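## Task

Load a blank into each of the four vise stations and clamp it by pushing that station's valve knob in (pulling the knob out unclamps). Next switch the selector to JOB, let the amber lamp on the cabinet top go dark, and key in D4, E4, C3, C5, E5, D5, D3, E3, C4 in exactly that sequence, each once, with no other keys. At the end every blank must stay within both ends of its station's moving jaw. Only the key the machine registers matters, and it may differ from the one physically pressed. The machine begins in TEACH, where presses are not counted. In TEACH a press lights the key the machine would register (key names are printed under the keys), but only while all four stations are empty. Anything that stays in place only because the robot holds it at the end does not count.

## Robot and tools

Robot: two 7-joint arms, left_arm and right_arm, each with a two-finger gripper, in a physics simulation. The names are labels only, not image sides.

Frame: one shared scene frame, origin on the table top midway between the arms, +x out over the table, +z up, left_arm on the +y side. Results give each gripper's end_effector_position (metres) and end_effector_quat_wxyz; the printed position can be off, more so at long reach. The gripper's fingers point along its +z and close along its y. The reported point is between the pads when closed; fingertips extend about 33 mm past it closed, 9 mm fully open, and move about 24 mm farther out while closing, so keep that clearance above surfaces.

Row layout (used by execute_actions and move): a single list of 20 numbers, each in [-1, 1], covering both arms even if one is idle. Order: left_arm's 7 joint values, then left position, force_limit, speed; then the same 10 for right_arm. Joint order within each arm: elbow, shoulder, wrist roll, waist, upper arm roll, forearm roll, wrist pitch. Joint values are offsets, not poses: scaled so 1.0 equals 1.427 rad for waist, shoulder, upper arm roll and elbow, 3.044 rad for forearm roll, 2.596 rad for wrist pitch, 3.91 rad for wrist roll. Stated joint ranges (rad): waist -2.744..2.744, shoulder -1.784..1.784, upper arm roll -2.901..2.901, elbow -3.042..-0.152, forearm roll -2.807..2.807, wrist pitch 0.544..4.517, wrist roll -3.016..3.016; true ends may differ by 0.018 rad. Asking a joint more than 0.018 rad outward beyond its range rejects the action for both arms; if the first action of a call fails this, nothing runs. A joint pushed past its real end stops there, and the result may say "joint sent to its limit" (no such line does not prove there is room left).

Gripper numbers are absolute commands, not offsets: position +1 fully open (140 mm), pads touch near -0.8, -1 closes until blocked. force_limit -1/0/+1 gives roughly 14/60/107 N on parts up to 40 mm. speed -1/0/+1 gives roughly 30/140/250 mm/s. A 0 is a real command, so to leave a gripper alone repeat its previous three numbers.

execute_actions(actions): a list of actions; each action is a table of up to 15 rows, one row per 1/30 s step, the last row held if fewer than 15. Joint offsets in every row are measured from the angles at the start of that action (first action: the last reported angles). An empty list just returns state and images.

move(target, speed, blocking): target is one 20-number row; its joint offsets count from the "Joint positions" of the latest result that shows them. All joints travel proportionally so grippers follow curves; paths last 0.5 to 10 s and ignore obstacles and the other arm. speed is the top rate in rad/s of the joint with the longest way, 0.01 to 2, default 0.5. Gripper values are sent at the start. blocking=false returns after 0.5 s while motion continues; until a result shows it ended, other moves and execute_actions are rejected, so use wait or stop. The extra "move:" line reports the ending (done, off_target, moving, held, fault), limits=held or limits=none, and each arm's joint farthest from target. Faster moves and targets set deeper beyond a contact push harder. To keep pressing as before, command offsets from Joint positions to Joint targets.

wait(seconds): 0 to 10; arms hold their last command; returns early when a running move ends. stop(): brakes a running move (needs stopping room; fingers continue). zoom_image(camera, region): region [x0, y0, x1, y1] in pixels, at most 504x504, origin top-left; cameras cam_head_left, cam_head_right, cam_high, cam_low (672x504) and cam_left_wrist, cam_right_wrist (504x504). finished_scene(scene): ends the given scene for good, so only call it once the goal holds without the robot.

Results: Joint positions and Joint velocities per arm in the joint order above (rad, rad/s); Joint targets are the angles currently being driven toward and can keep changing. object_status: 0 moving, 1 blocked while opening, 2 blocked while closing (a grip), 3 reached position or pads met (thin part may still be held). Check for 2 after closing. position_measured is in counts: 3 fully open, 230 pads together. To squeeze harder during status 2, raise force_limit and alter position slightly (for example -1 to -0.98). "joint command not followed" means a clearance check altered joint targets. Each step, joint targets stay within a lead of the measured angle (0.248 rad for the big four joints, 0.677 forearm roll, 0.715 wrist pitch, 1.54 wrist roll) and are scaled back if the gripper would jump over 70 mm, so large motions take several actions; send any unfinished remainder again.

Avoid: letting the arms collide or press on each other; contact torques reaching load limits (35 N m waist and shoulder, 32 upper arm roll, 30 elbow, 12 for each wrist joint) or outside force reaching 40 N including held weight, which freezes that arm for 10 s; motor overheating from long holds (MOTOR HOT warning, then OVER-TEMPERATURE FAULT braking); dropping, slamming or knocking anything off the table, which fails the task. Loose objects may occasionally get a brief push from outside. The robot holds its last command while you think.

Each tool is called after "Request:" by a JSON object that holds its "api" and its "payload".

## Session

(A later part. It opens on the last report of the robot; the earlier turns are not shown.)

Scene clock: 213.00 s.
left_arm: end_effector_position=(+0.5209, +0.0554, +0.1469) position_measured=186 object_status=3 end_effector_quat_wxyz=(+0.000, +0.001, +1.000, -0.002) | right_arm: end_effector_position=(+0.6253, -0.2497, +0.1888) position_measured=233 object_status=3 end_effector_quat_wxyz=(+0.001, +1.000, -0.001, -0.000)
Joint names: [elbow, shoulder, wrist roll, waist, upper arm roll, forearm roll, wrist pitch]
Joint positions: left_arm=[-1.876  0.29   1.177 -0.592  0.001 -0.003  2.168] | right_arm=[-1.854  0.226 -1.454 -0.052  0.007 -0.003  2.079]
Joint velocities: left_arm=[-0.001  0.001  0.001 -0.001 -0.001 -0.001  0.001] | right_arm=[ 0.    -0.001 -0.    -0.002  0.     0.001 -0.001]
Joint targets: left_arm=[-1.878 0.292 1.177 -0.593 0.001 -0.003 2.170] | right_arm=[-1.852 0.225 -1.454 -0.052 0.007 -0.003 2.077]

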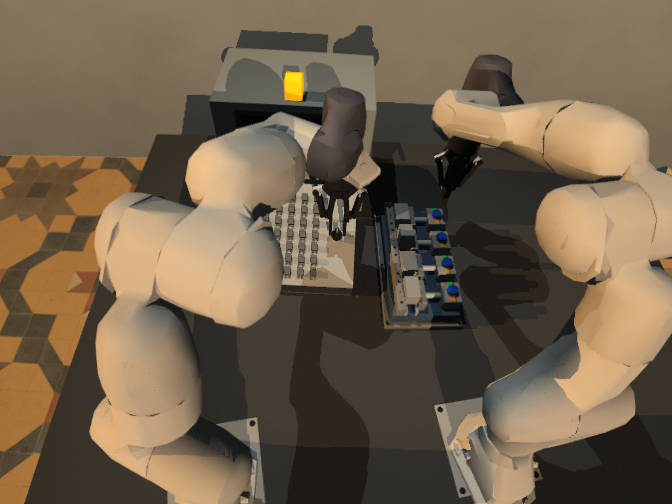

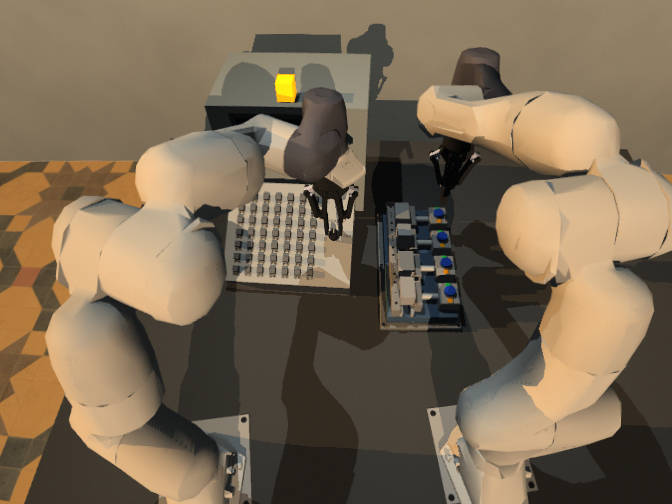

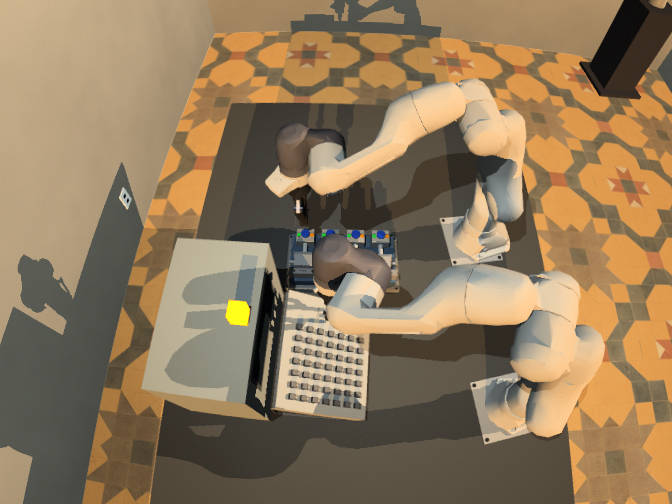

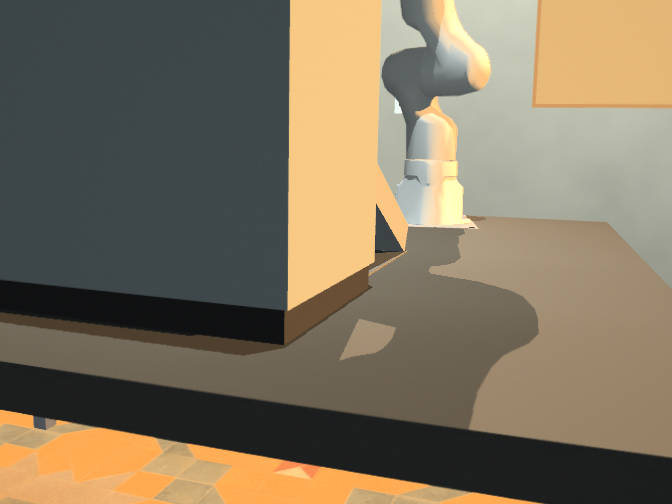

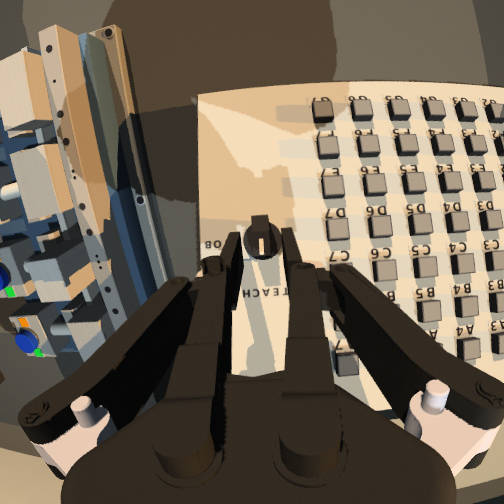

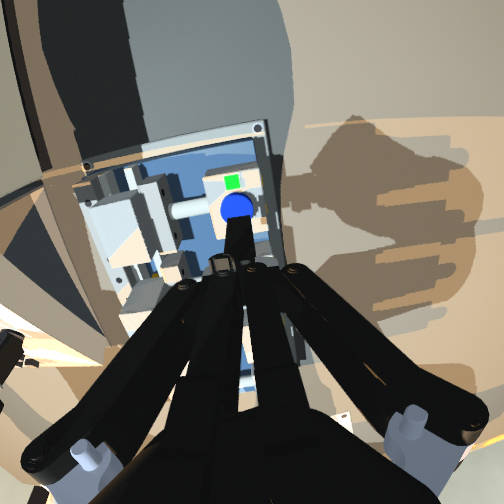

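Request:
{"api": "execute_actions", "payload": {"actions": [[[0,0,0,0,0,0,0,-1,-1,-0.5, 0,0,0,0,0,0,0,-1,0,1]],[[0,0,0,0,0,0,0,-1,-1,-0.5, 0,0,0,0,0,0,0,-1,0,1]]]}}

Scene clock: 214.40 s.
left_arm: end_effector_position=(+0.5209, +0.0555, +0.1469) position_measured=213 object_status=2 end_effector_quat_wxyz=(+0.000, +0.001, +1.000, -0.001) | right_arm: end_effector_position=(+0.6253, -0.2497, +0.1888) position_measured=233 object_status=3 end_effector_quat_wxyz=(+0.001, +1.000, -0.001, -0.000)
Joint names: [elbow, shoulder, wrist roll, waist, upper arm roll, forearm roll, wrist pitch]
Joint positions: left_arm=[-1.876  0.29   1.177 -0.592  0.001 -0.003  2.168] | right_arm=[-1.854  0.226 -1.454 -0.052  0.007 -0.003  2.079]
Joint velocities: left_arm=[-0.     0.002  0.001 -0.001  0.    -0.     0.   ] | right_arm=[ 0.    -0.    -0.    -0.    -0.001 -0.001  0.   ]
Joint targets: left_arm=[-1.876 0.290 1.177 -0.592 0.001 -0.003 2.168] | right_arm=[-1.854 0.226 -1.454 -0.052 0.007 -0.003 2.079]

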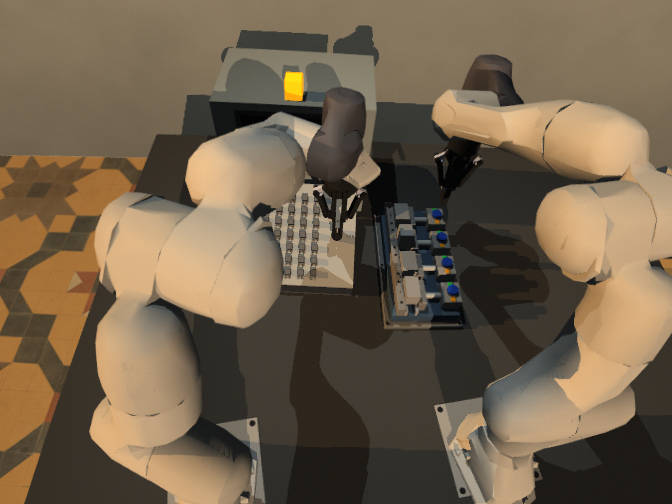

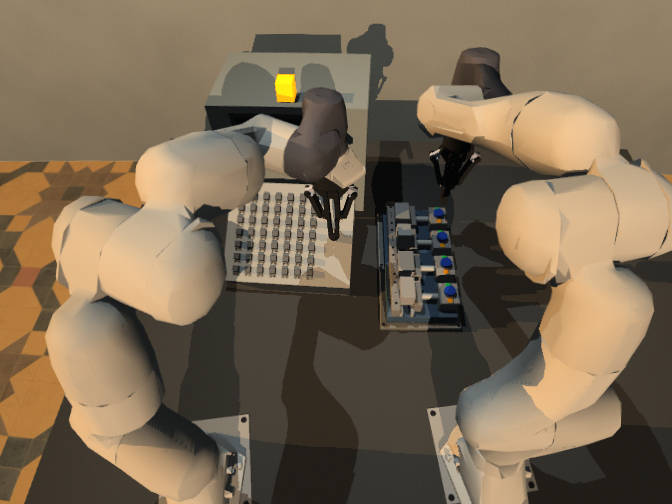

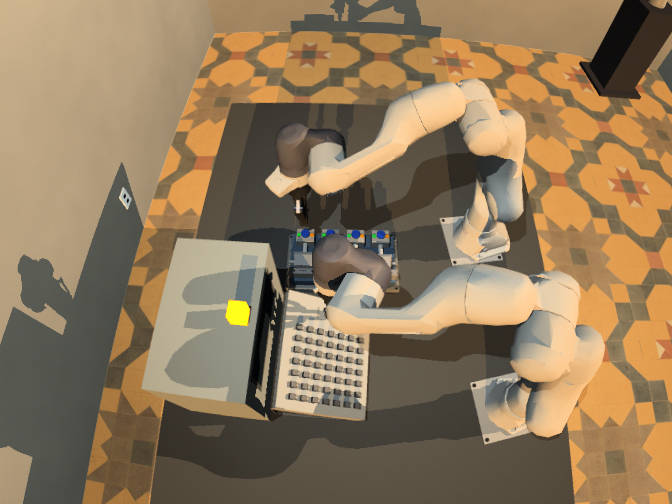

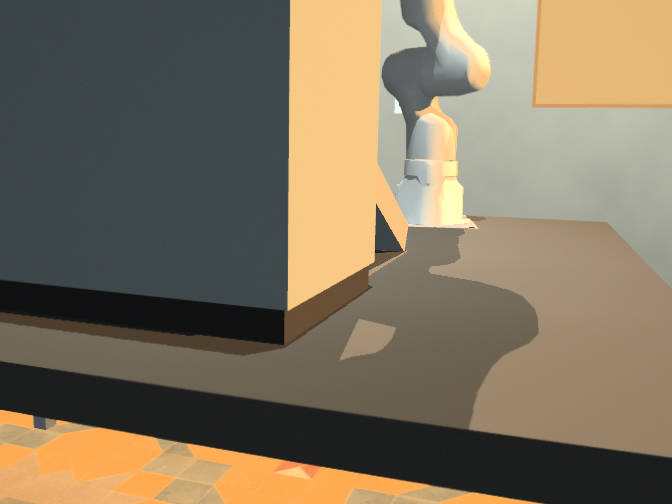

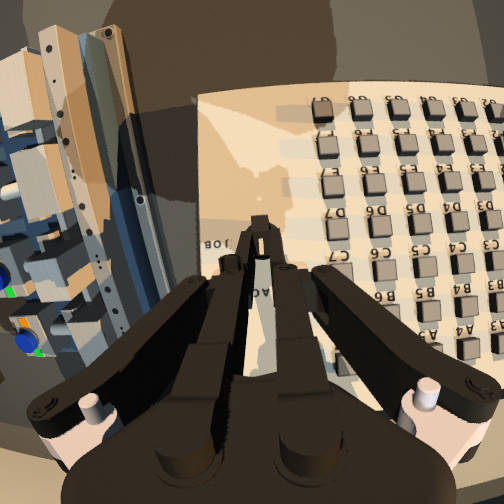

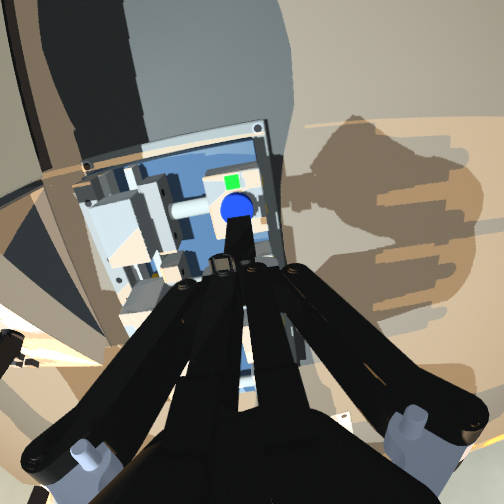

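Request:
{"api": "execute_actions", "payload": {"actions": [[[0,0,0,0,0,0,0,-0.6,-1,-0.5, 0,0,0,0,0,0,0,-1,0,1]]]}}

Request:
{"api": "move", "payload": {"target": [0,0,0.23,0,0,0,0,-0.6,-1,-0.5, 0,0,0,0,0,0,0,-1,0,1], "speed": 0.5}}

Scene clock: 215.03 s.
left_arm: end_effector_position=(+0.5209, +0.0555, +0.1469) position_measured=205 object_status=3 end_effector_quat_wxyz=(+0.000, +0.001, +1.000, -0.001) | right_arm: end_effector_position=(+0.6253, -0.2497, +0.1888) position_measured=233 object_status=3 end_effector_quat_wxyz=(+0.001, +1.000, -0.001, -0.000)
Joint names: [elbow, shoulder, wrist roll, waist, upper arm roll, forearm roll, wrist pitch]
Joint positions: left_arm=[-1.876  0.29   1.177 -0.592  0.001 -0.003  2.168] | right_arm=[-1.854  0.226 -1.454 -0.052  0.007 -0.003  2.079]
Joint velocities: left_arm=[0.    0.    0.001 0.001 0.001 0.    0.   ] | right_arm=[ 0.001 -0.001 -0.001  0.    -0.001  0.001  0.   ]
Joint targets: left_arm=[-1.876 0.290 1.177 -0.592 0.001 -0.003 2.168] | right_arm=[-1.854 0.226 -1.454 -0.052 0.007 -0.003 2.079]

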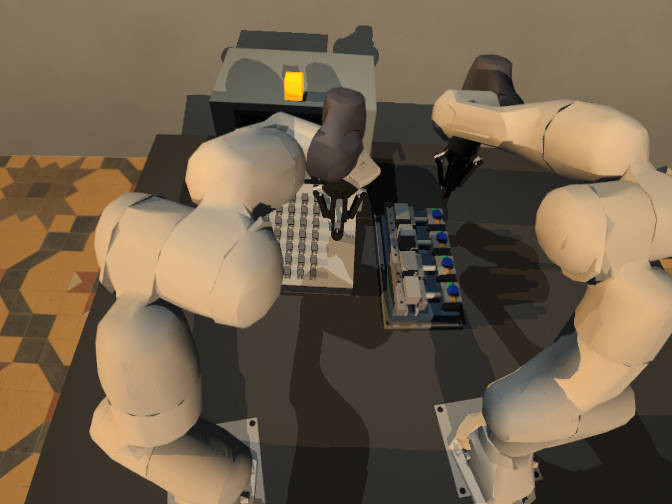

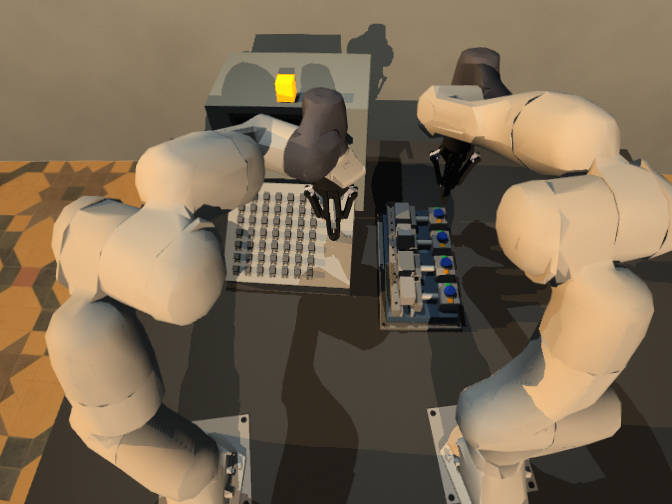

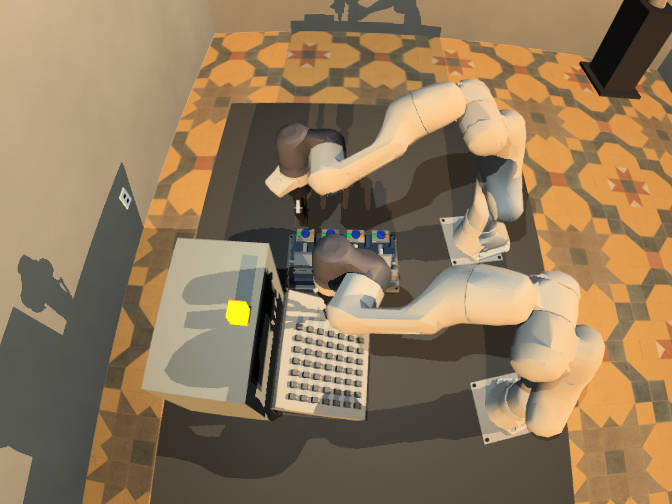

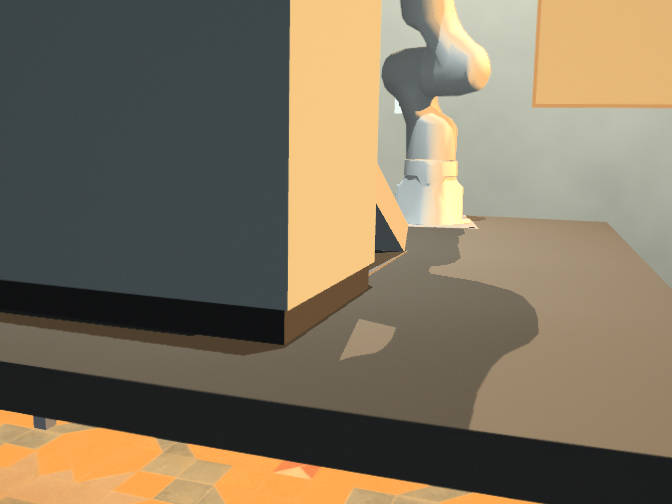

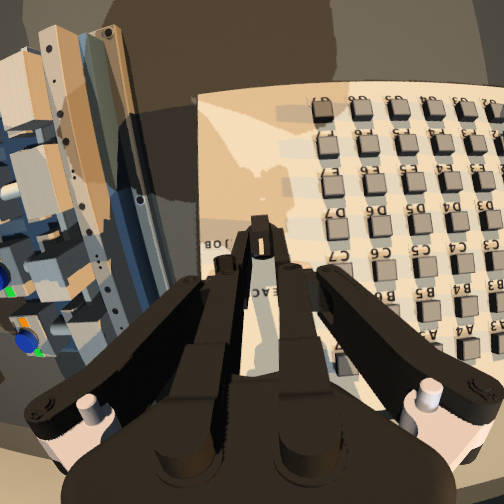

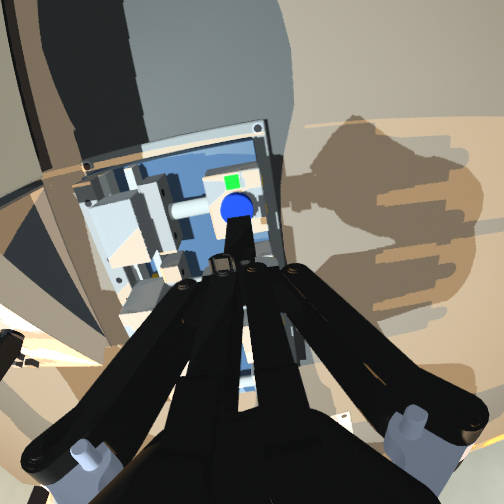

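Scene clock: 218.23 s.
left_arm: end_effector_position=(+0.5184, +0.0498, +0.1469) position_measured=205 object_status=3 end_effector_quat_wxyz=(+0.001, +0.436, +0.900, -0.002) | right_arm: end_effector_position=(+0.6253, -0.2497, +0.1888) position_measured=233 object_status=3 end_effector_quat_wxyz=(+0.001, +1.000, -0.001, -0.000)
Joint names: [elbow, shoulder, wrist roll, waist, upper arm roll, forearm roll, wrist pitch]
Joint positions: left_arm=[-1.876  0.29   2.07  -0.596 -0.003 -0.005  2.167] | right_arm=[-1.854  0.226 -1.454 -0.052  0.007 -0.003  2.079]
Joint velocities: left_arm=[ 0.001 -0.001  0.007  0.    -0.001  0.001 -0.   ] | right_arm=[ 0.     0.001 -0.    -0.001  0.001  0.001 -0.   ]
Joint targets: left_arm=[-1.876 0.290 2.076 -0.592 0.001 -0.003 2.168] | right_arm=[-1.854 0.226 -1.454 -0.052 0.007 -0.003 2.079]
move: done; limits=none; left_arm: farthest joint: the wrist roll, 0.007 radians from its target (0.899 radians at the start); right_arm: farthest joint: the waist, 0.000 radians from its target (0.000 radians at the start)

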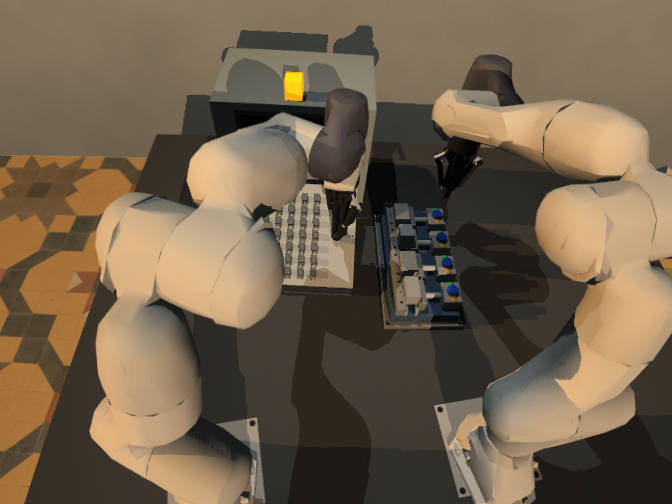

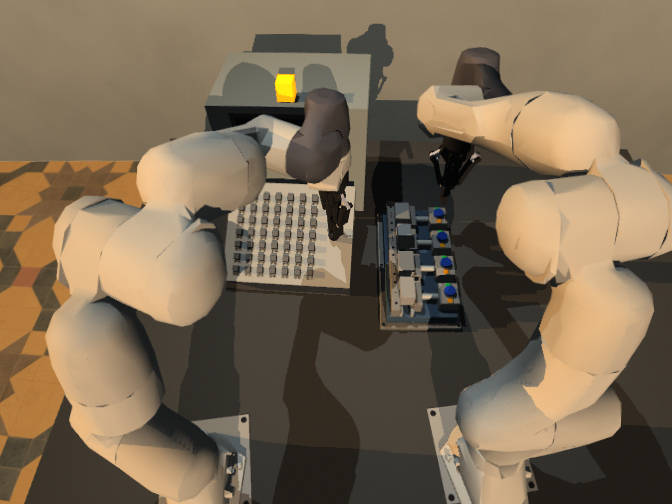

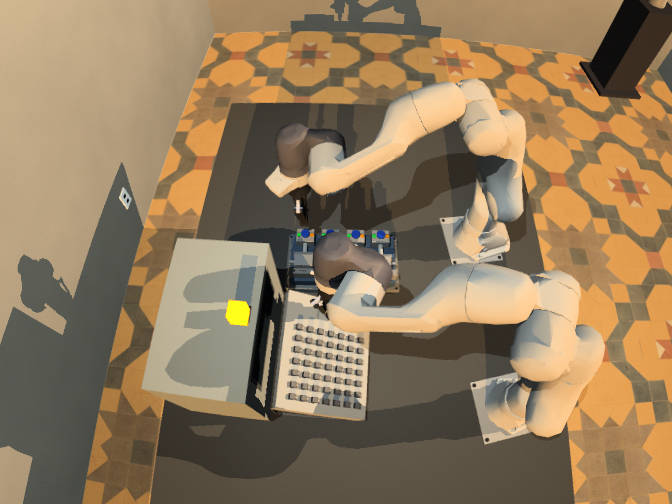

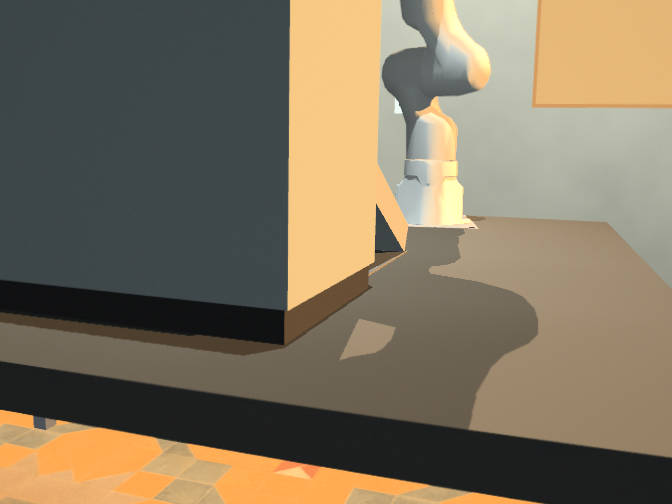

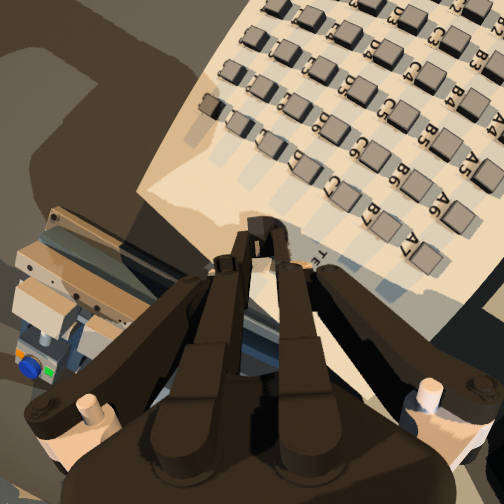

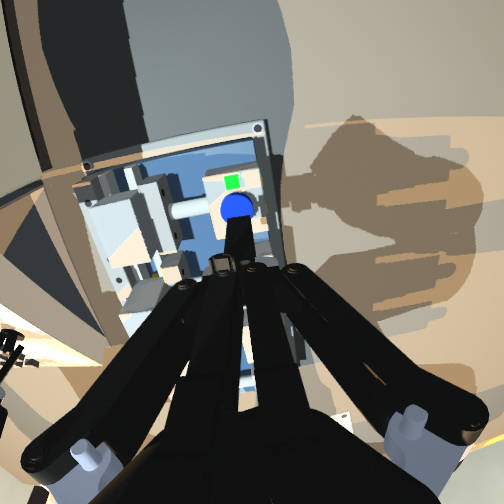

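Request:
{"api": "move", "payload": {"target": [-0.0161,-0.0115,0.2,-0.0039,0.0028,0.0007,0.0037,-0.6,-1,-0.5, 0,0,0,0,0,0,0,-1,0,1], "speed": 0.5}}

Request:
{"api": "zoom_image", "payload": {"camera": "cam_left_wrist", "region": [160, 150, 360, 350]}}

Scene clock: 221.73 s.
left_arm: end_effector_position=(+0.5120, +0.0494, +0.1467) position_measured=205 object_status=3 end_effector_quat_wxyz=(+0.001, +0.746, +0.666, -0.002) | right_arm: end_effector_position=(+0.6253, -0.2497, +0.1888) position_measured=233 object_status=3 end_effector_quat_wxyz=(+0.001, +1.000, -0.001, -0.000)
Joint names: [elbow, shoulder, wrist roll, waist, upper arm roll, forearm roll, wrist pitch]
Joint positions: left_arm=[-1.897  0.275  2.845 -0.603 -0.001 -0.005  2.173] | right_arm=[-1.854  0.226 -1.454 -0.052  0.007 -0.003  2.079]
Joint velocities: left_arm=[ 0.     0.     0.004 -0.    -0.001  0.    -0.001] | right_arm=[-0.001  0.     0.002  0.001 -0.001 -0.     0.   ]
Joint targets: left_arm=[-1.899 0.274 2.852 -0.602 0.001 -0.003 2.177] | right_arm=[-1.854 0.226 -1.454 -0.052 0.007 -0.003 2.079]
move: done; limits=none; left_arm: farthest joint: the wrist roll, 0.007 radians from its target (0.781 radians at the start); right_arm: farthest joint: the waist, 0.000 radians from its target (0.000 radians at the start)

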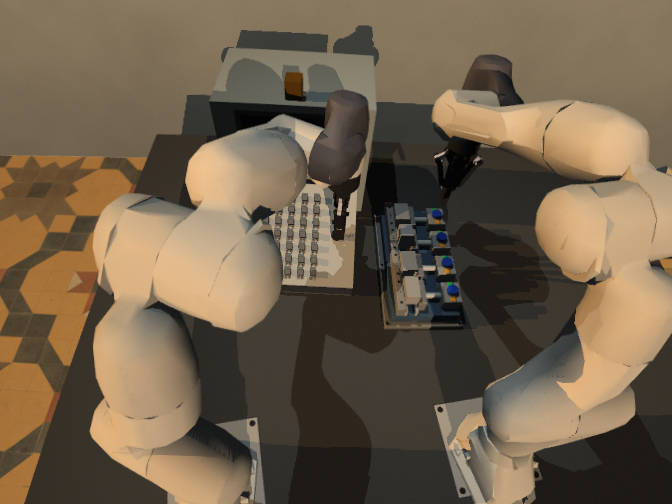

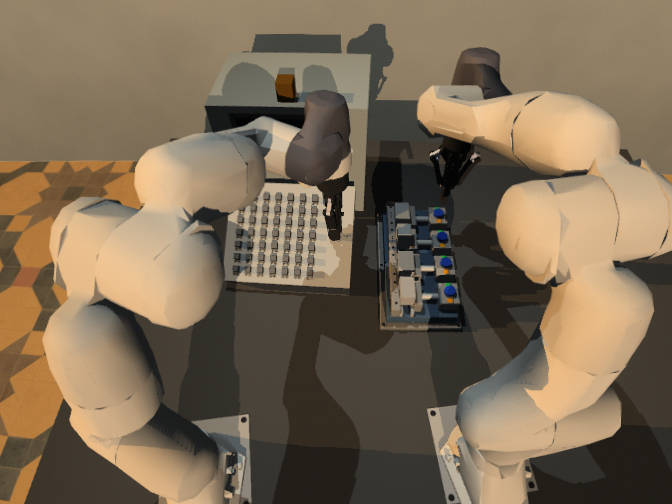

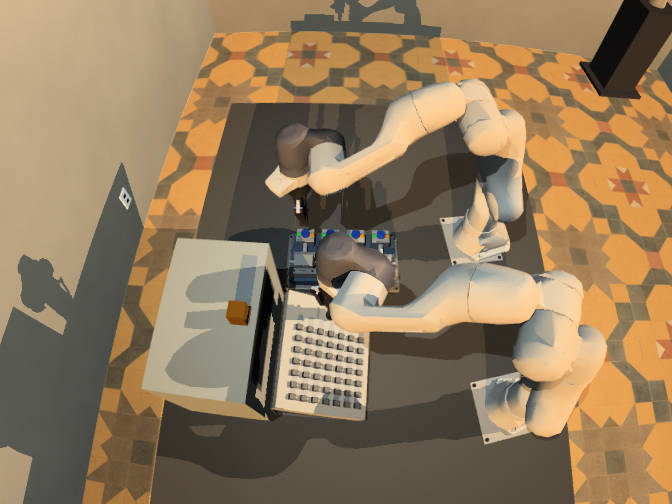

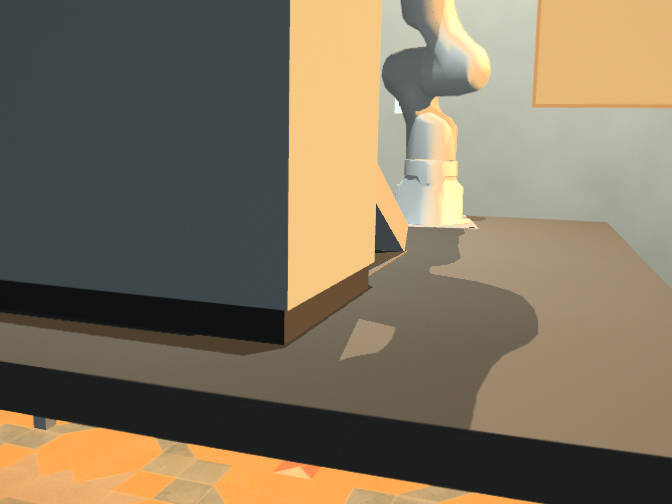

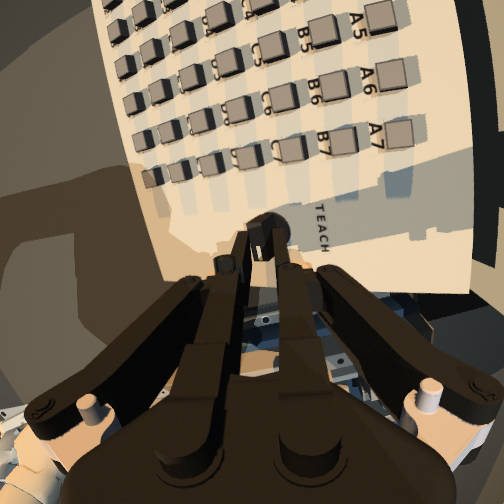

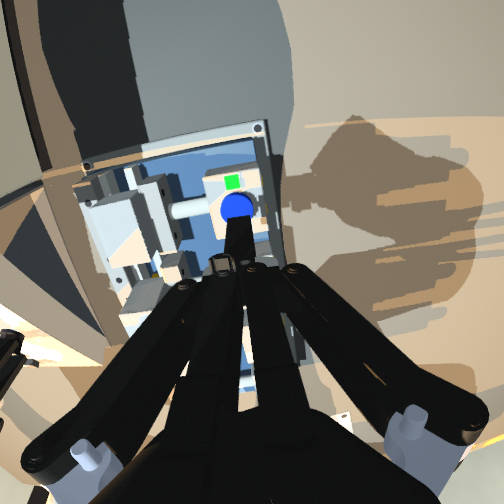

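Region (160, 150, 360, 350) of cam_left_wrist's 504x504 image, scaled by 2.520, with more detail than that image has.

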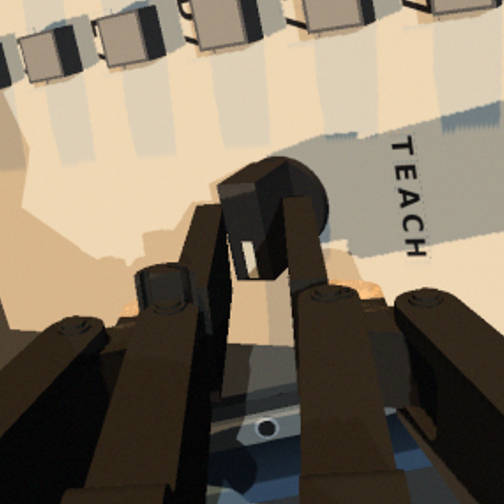

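Request:
{"api": "execute_actions", "payload": {"actions": [[[0,0,0,0,0,0,0,-0.45,-1,0, 0,0,0,0,0,0,0,-1,0,1]]]}}

Request:
{"api": "move", "payload": {"target": [0.0257,-0.026,0,0,0,0,-0.0287,-0.45,-1,0, 0,0,0,0,0,0,0,-1,0,1], "speed": 0.12}}

Scene clock: 222.50 s.
left_arm: end_effector_position=(+0.5119, +0.0494, +0.1467) position_measured=186 object_status=3 end_effector_quat_wxyz=(+0.001, +0.746, +0.666, -0.002) | right_arm: end_effector_position=(+0.6253, -0.2497, +0.1888) position_measured=233 object_status=3 end_effector_quat_wxyz=(+0.001, +1.000, -0.001, -0.000)
Joint names: [elbow, shoulder, wrist roll, waist, upper arm roll, forearm roll, wrist pitch]
Joint positions: left_arm=[-1.898  0.275  2.846 -0.603 -0.001 -0.005  2.173] | right_arm=[-1.854  0.226 -1.454 -0.052  0.007 -0.003  2.079]
Joint velocities: left_arm=[-0.    -0.001  0.    -0.    -0.001 -0.001  0.001] | right_arm=[ 0.     0.001  0.001  0.001  0.     0.    -0.   ]
Joint targets: left_arm=[-1.897 0.275 2.845 -0.603 -0.001 -0.005 2.173] | right_arm=[-1.854 0.226 -1.454 -0.052 0.007 -0.003 2.079]

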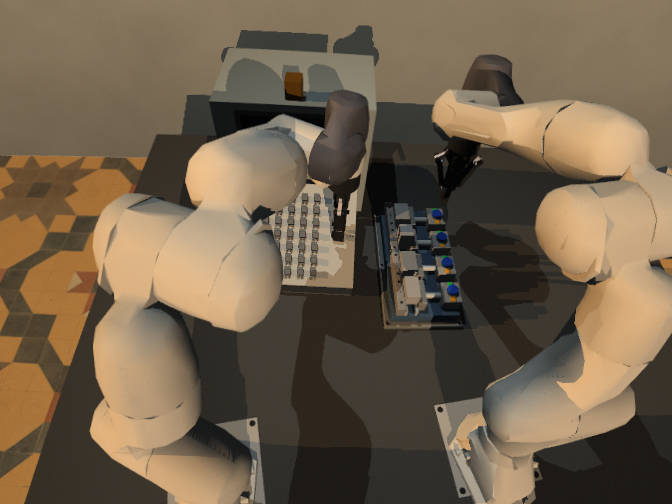

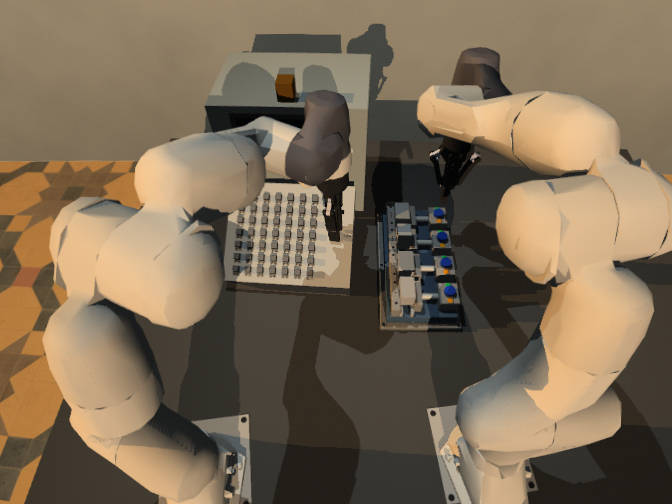

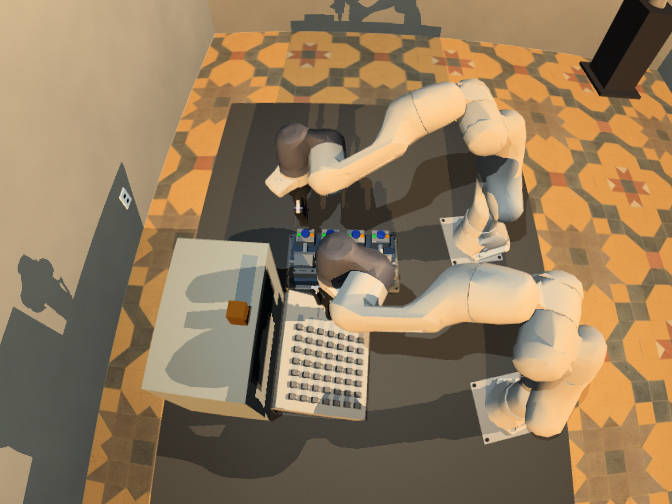

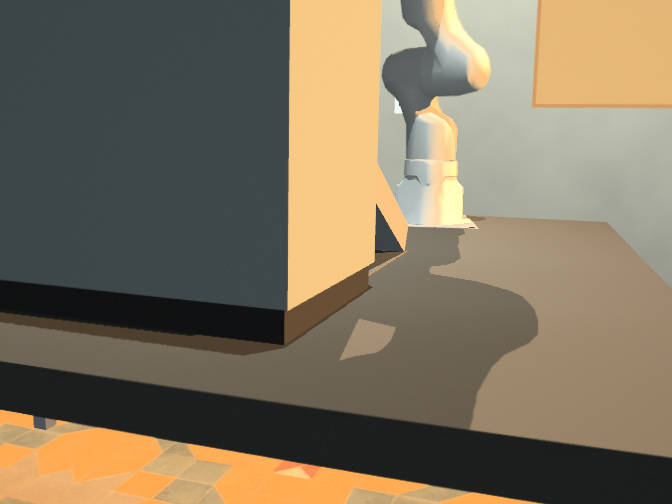

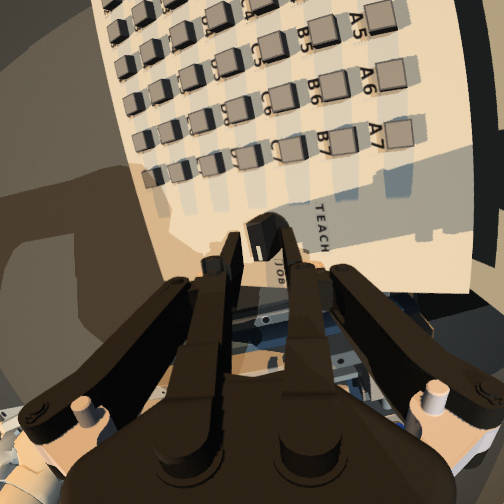

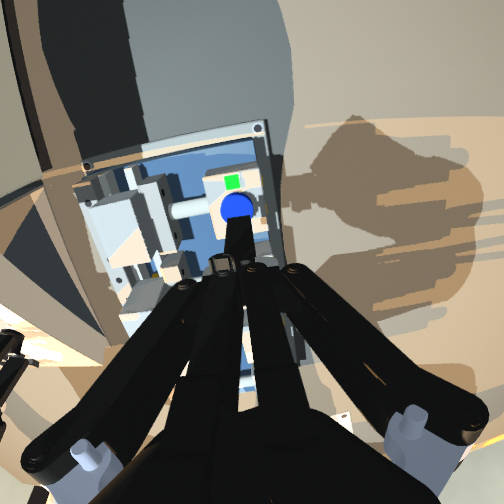

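Scene clock: 223.70 s.
left_arm: end_effector_position=(+0.5111, +0.0497, +0.1785) position_measured=186 object_status=3 end_effector_quat_wxyz=(+0.001, +0.746, +0.666, -0.002) | right_arm: end_effector_position=(+0.6253, -0.2497, +0.1888) position_measured=233 object_status=3 end_effector_quat_wxyz=(+0.001, +1.000, -0.001, -0.000)
Joint names: [elbow, shoulder, wrist roll, waist, upper arm roll, forearm roll, wrist pitch]
Joint positions: left_arm=[-1.863  0.239  2.846 -0.603 -0.001 -0.005  2.101] | right_arm=[-1.854  0.226 -1.454 -0.052  0.007 -0.003  2.079]
Joint velocities: left_arm=[ 0.001  0.001  0.002 -0.    -0.001 -0.001 -0.005] | right_arm=[-0.002 -0.     0.002 -0.001 -0.002 -0.     0.001]
Joint targets: left_arm=[-1.861 0.238 2.846 -0.603 -0.001 -0.005 2.098] | right_arm=[-1.854 0.226 -1.454 -0.052 0.007 -0.003 2.079]
move: done; limits=none; left_arm: farthest joint: the wrist pitch, 0.003 radians from its target (0.074 radians at the start); right_arm: farthest joint: the waist, 0.000 radians from its target (0.000 radians at the start)

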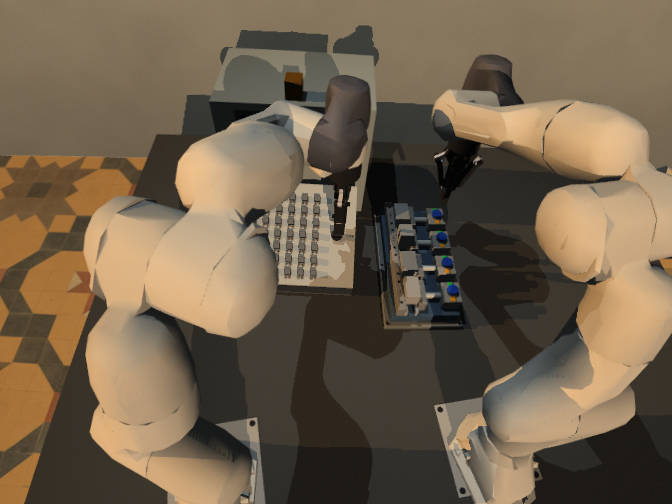

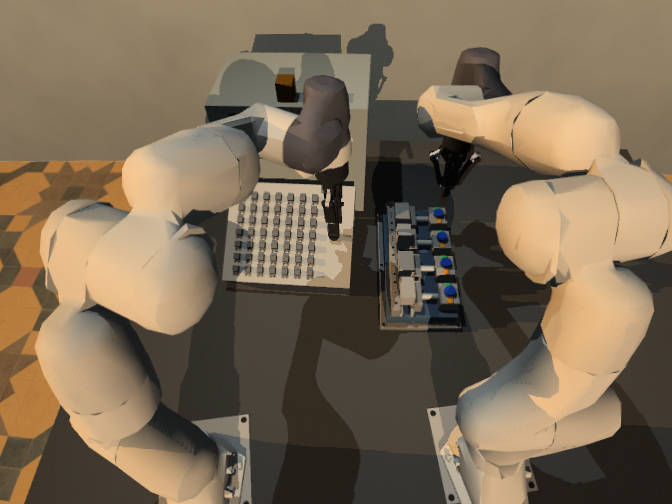

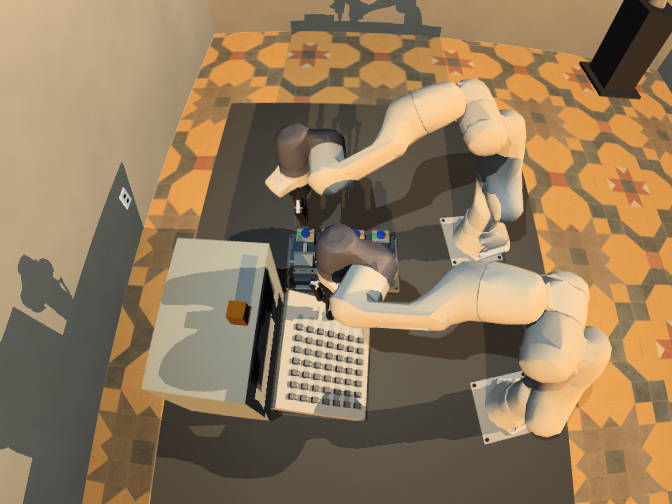

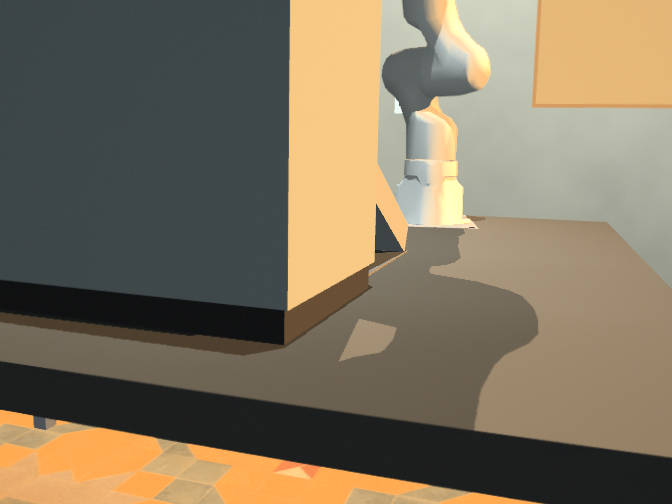

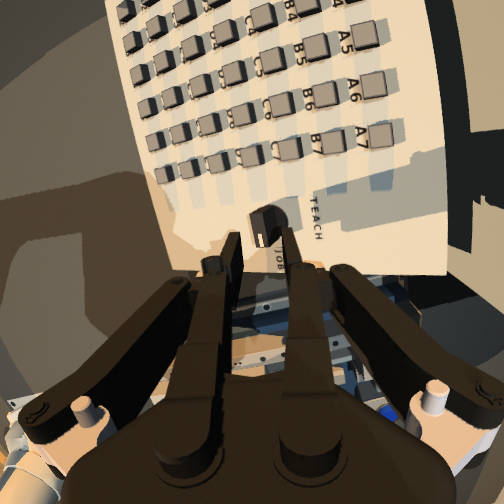

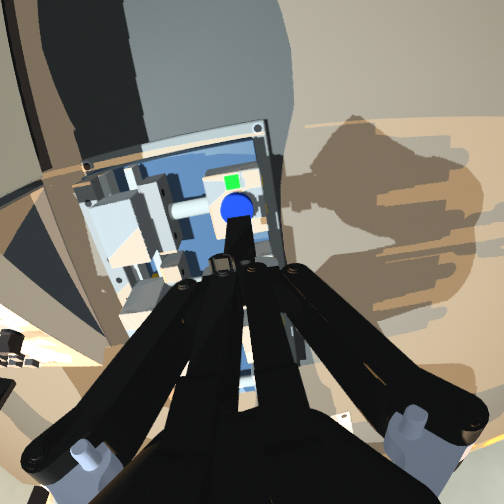

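Request:
{"api": "move", "payload": {"target": [-0.199,-0.1219,-0.3609,0.1402,0.0035,0.0007,0.0431,-1,0,1, 0,0,0,0,0,0,0,-1,0,1], "speed": 1.0}}

Scene clock: 227.33 s.
left_arm: end_effector_position=(+0.4839, +0.1830, +0.1609) position_measured=233 object_status=3 end_effector_quat_wxyz=(-0.001, +0.037, +0.999, -0.002) | right_arm: end_effector_position=(+0.6253, -0.2497, +0.1888) position_measured=233 object_status=3 end_effector_quat_wxyz=(+0.001, +1.000, -0.001, -0.000)
Joint names: [elbow, shoulder, wrist roll, waist, upper arm roll, forearm roll, wrist pitch]
Joint positions: left_arm=[-2.144  0.067  1.44  -0.404  0.003 -0.005  2.211] | right_arm=[-1.854  0.226 -1.454 -0.052  0.007 -0.003  2.079]
Joint velocities: left_arm=[ 0.    -0.001 -0.006  0.001  0.     0.001  0.   ] | right_arm=[-0.001 -0.001 -0.    -0.001 -0.     0.    -0.   ]
Joint targets: left_arm=[-2.147 0.065 1.435 -0.403 0.004 -0.003 2.213] | right_arm=[-1.854 0.226 -1.454 -0.052 0.007 -0.003 2.079]
move: done; limits=none; left_arm: farthest joint: the wrist roll, 0.006 radians from its target (1.411 radians at the start); right_arm: farthest joint: the waist, 0.000 radians from its target (0.000 radians at the start)

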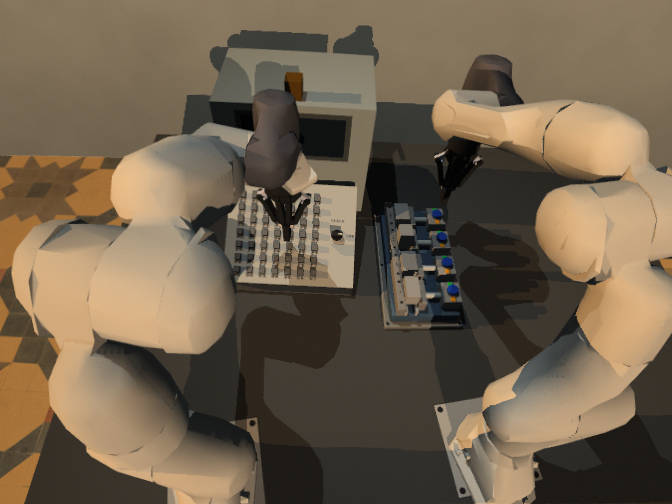

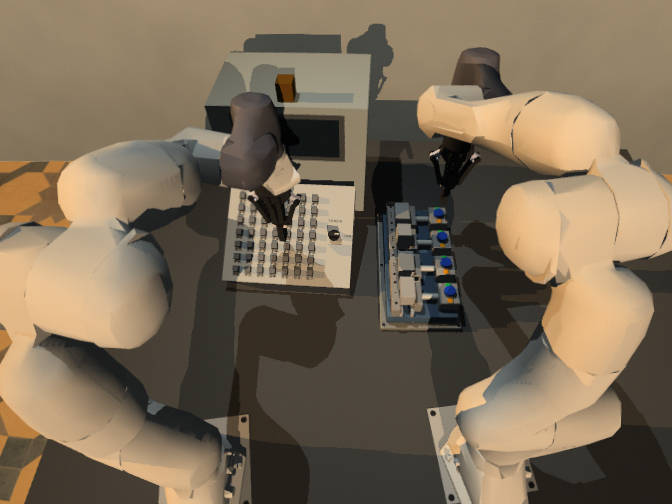

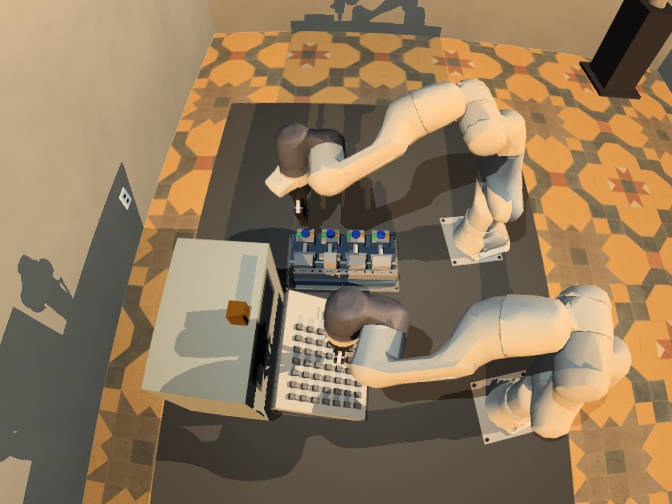

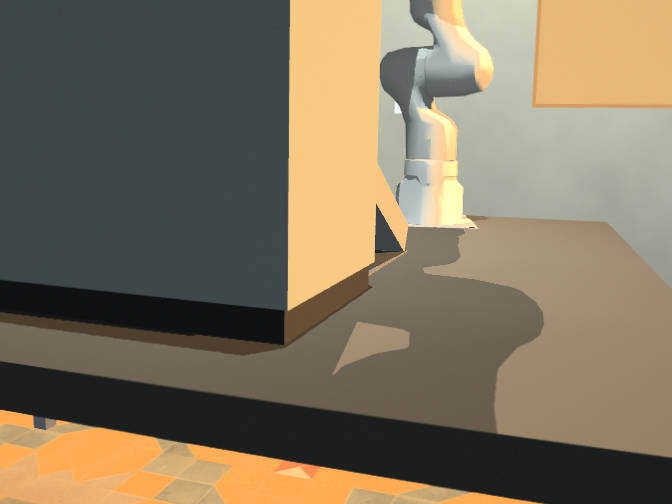

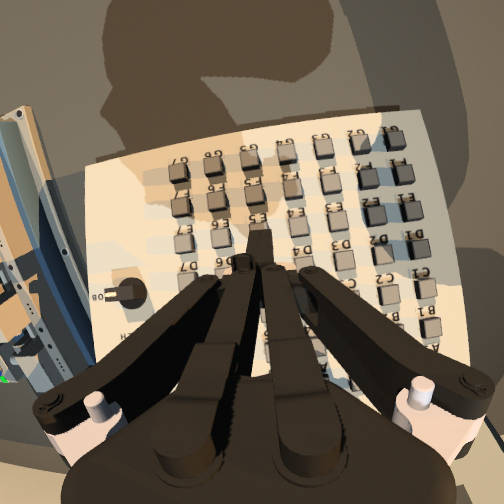

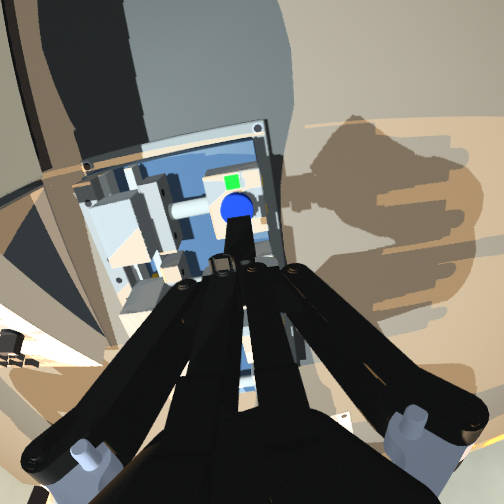

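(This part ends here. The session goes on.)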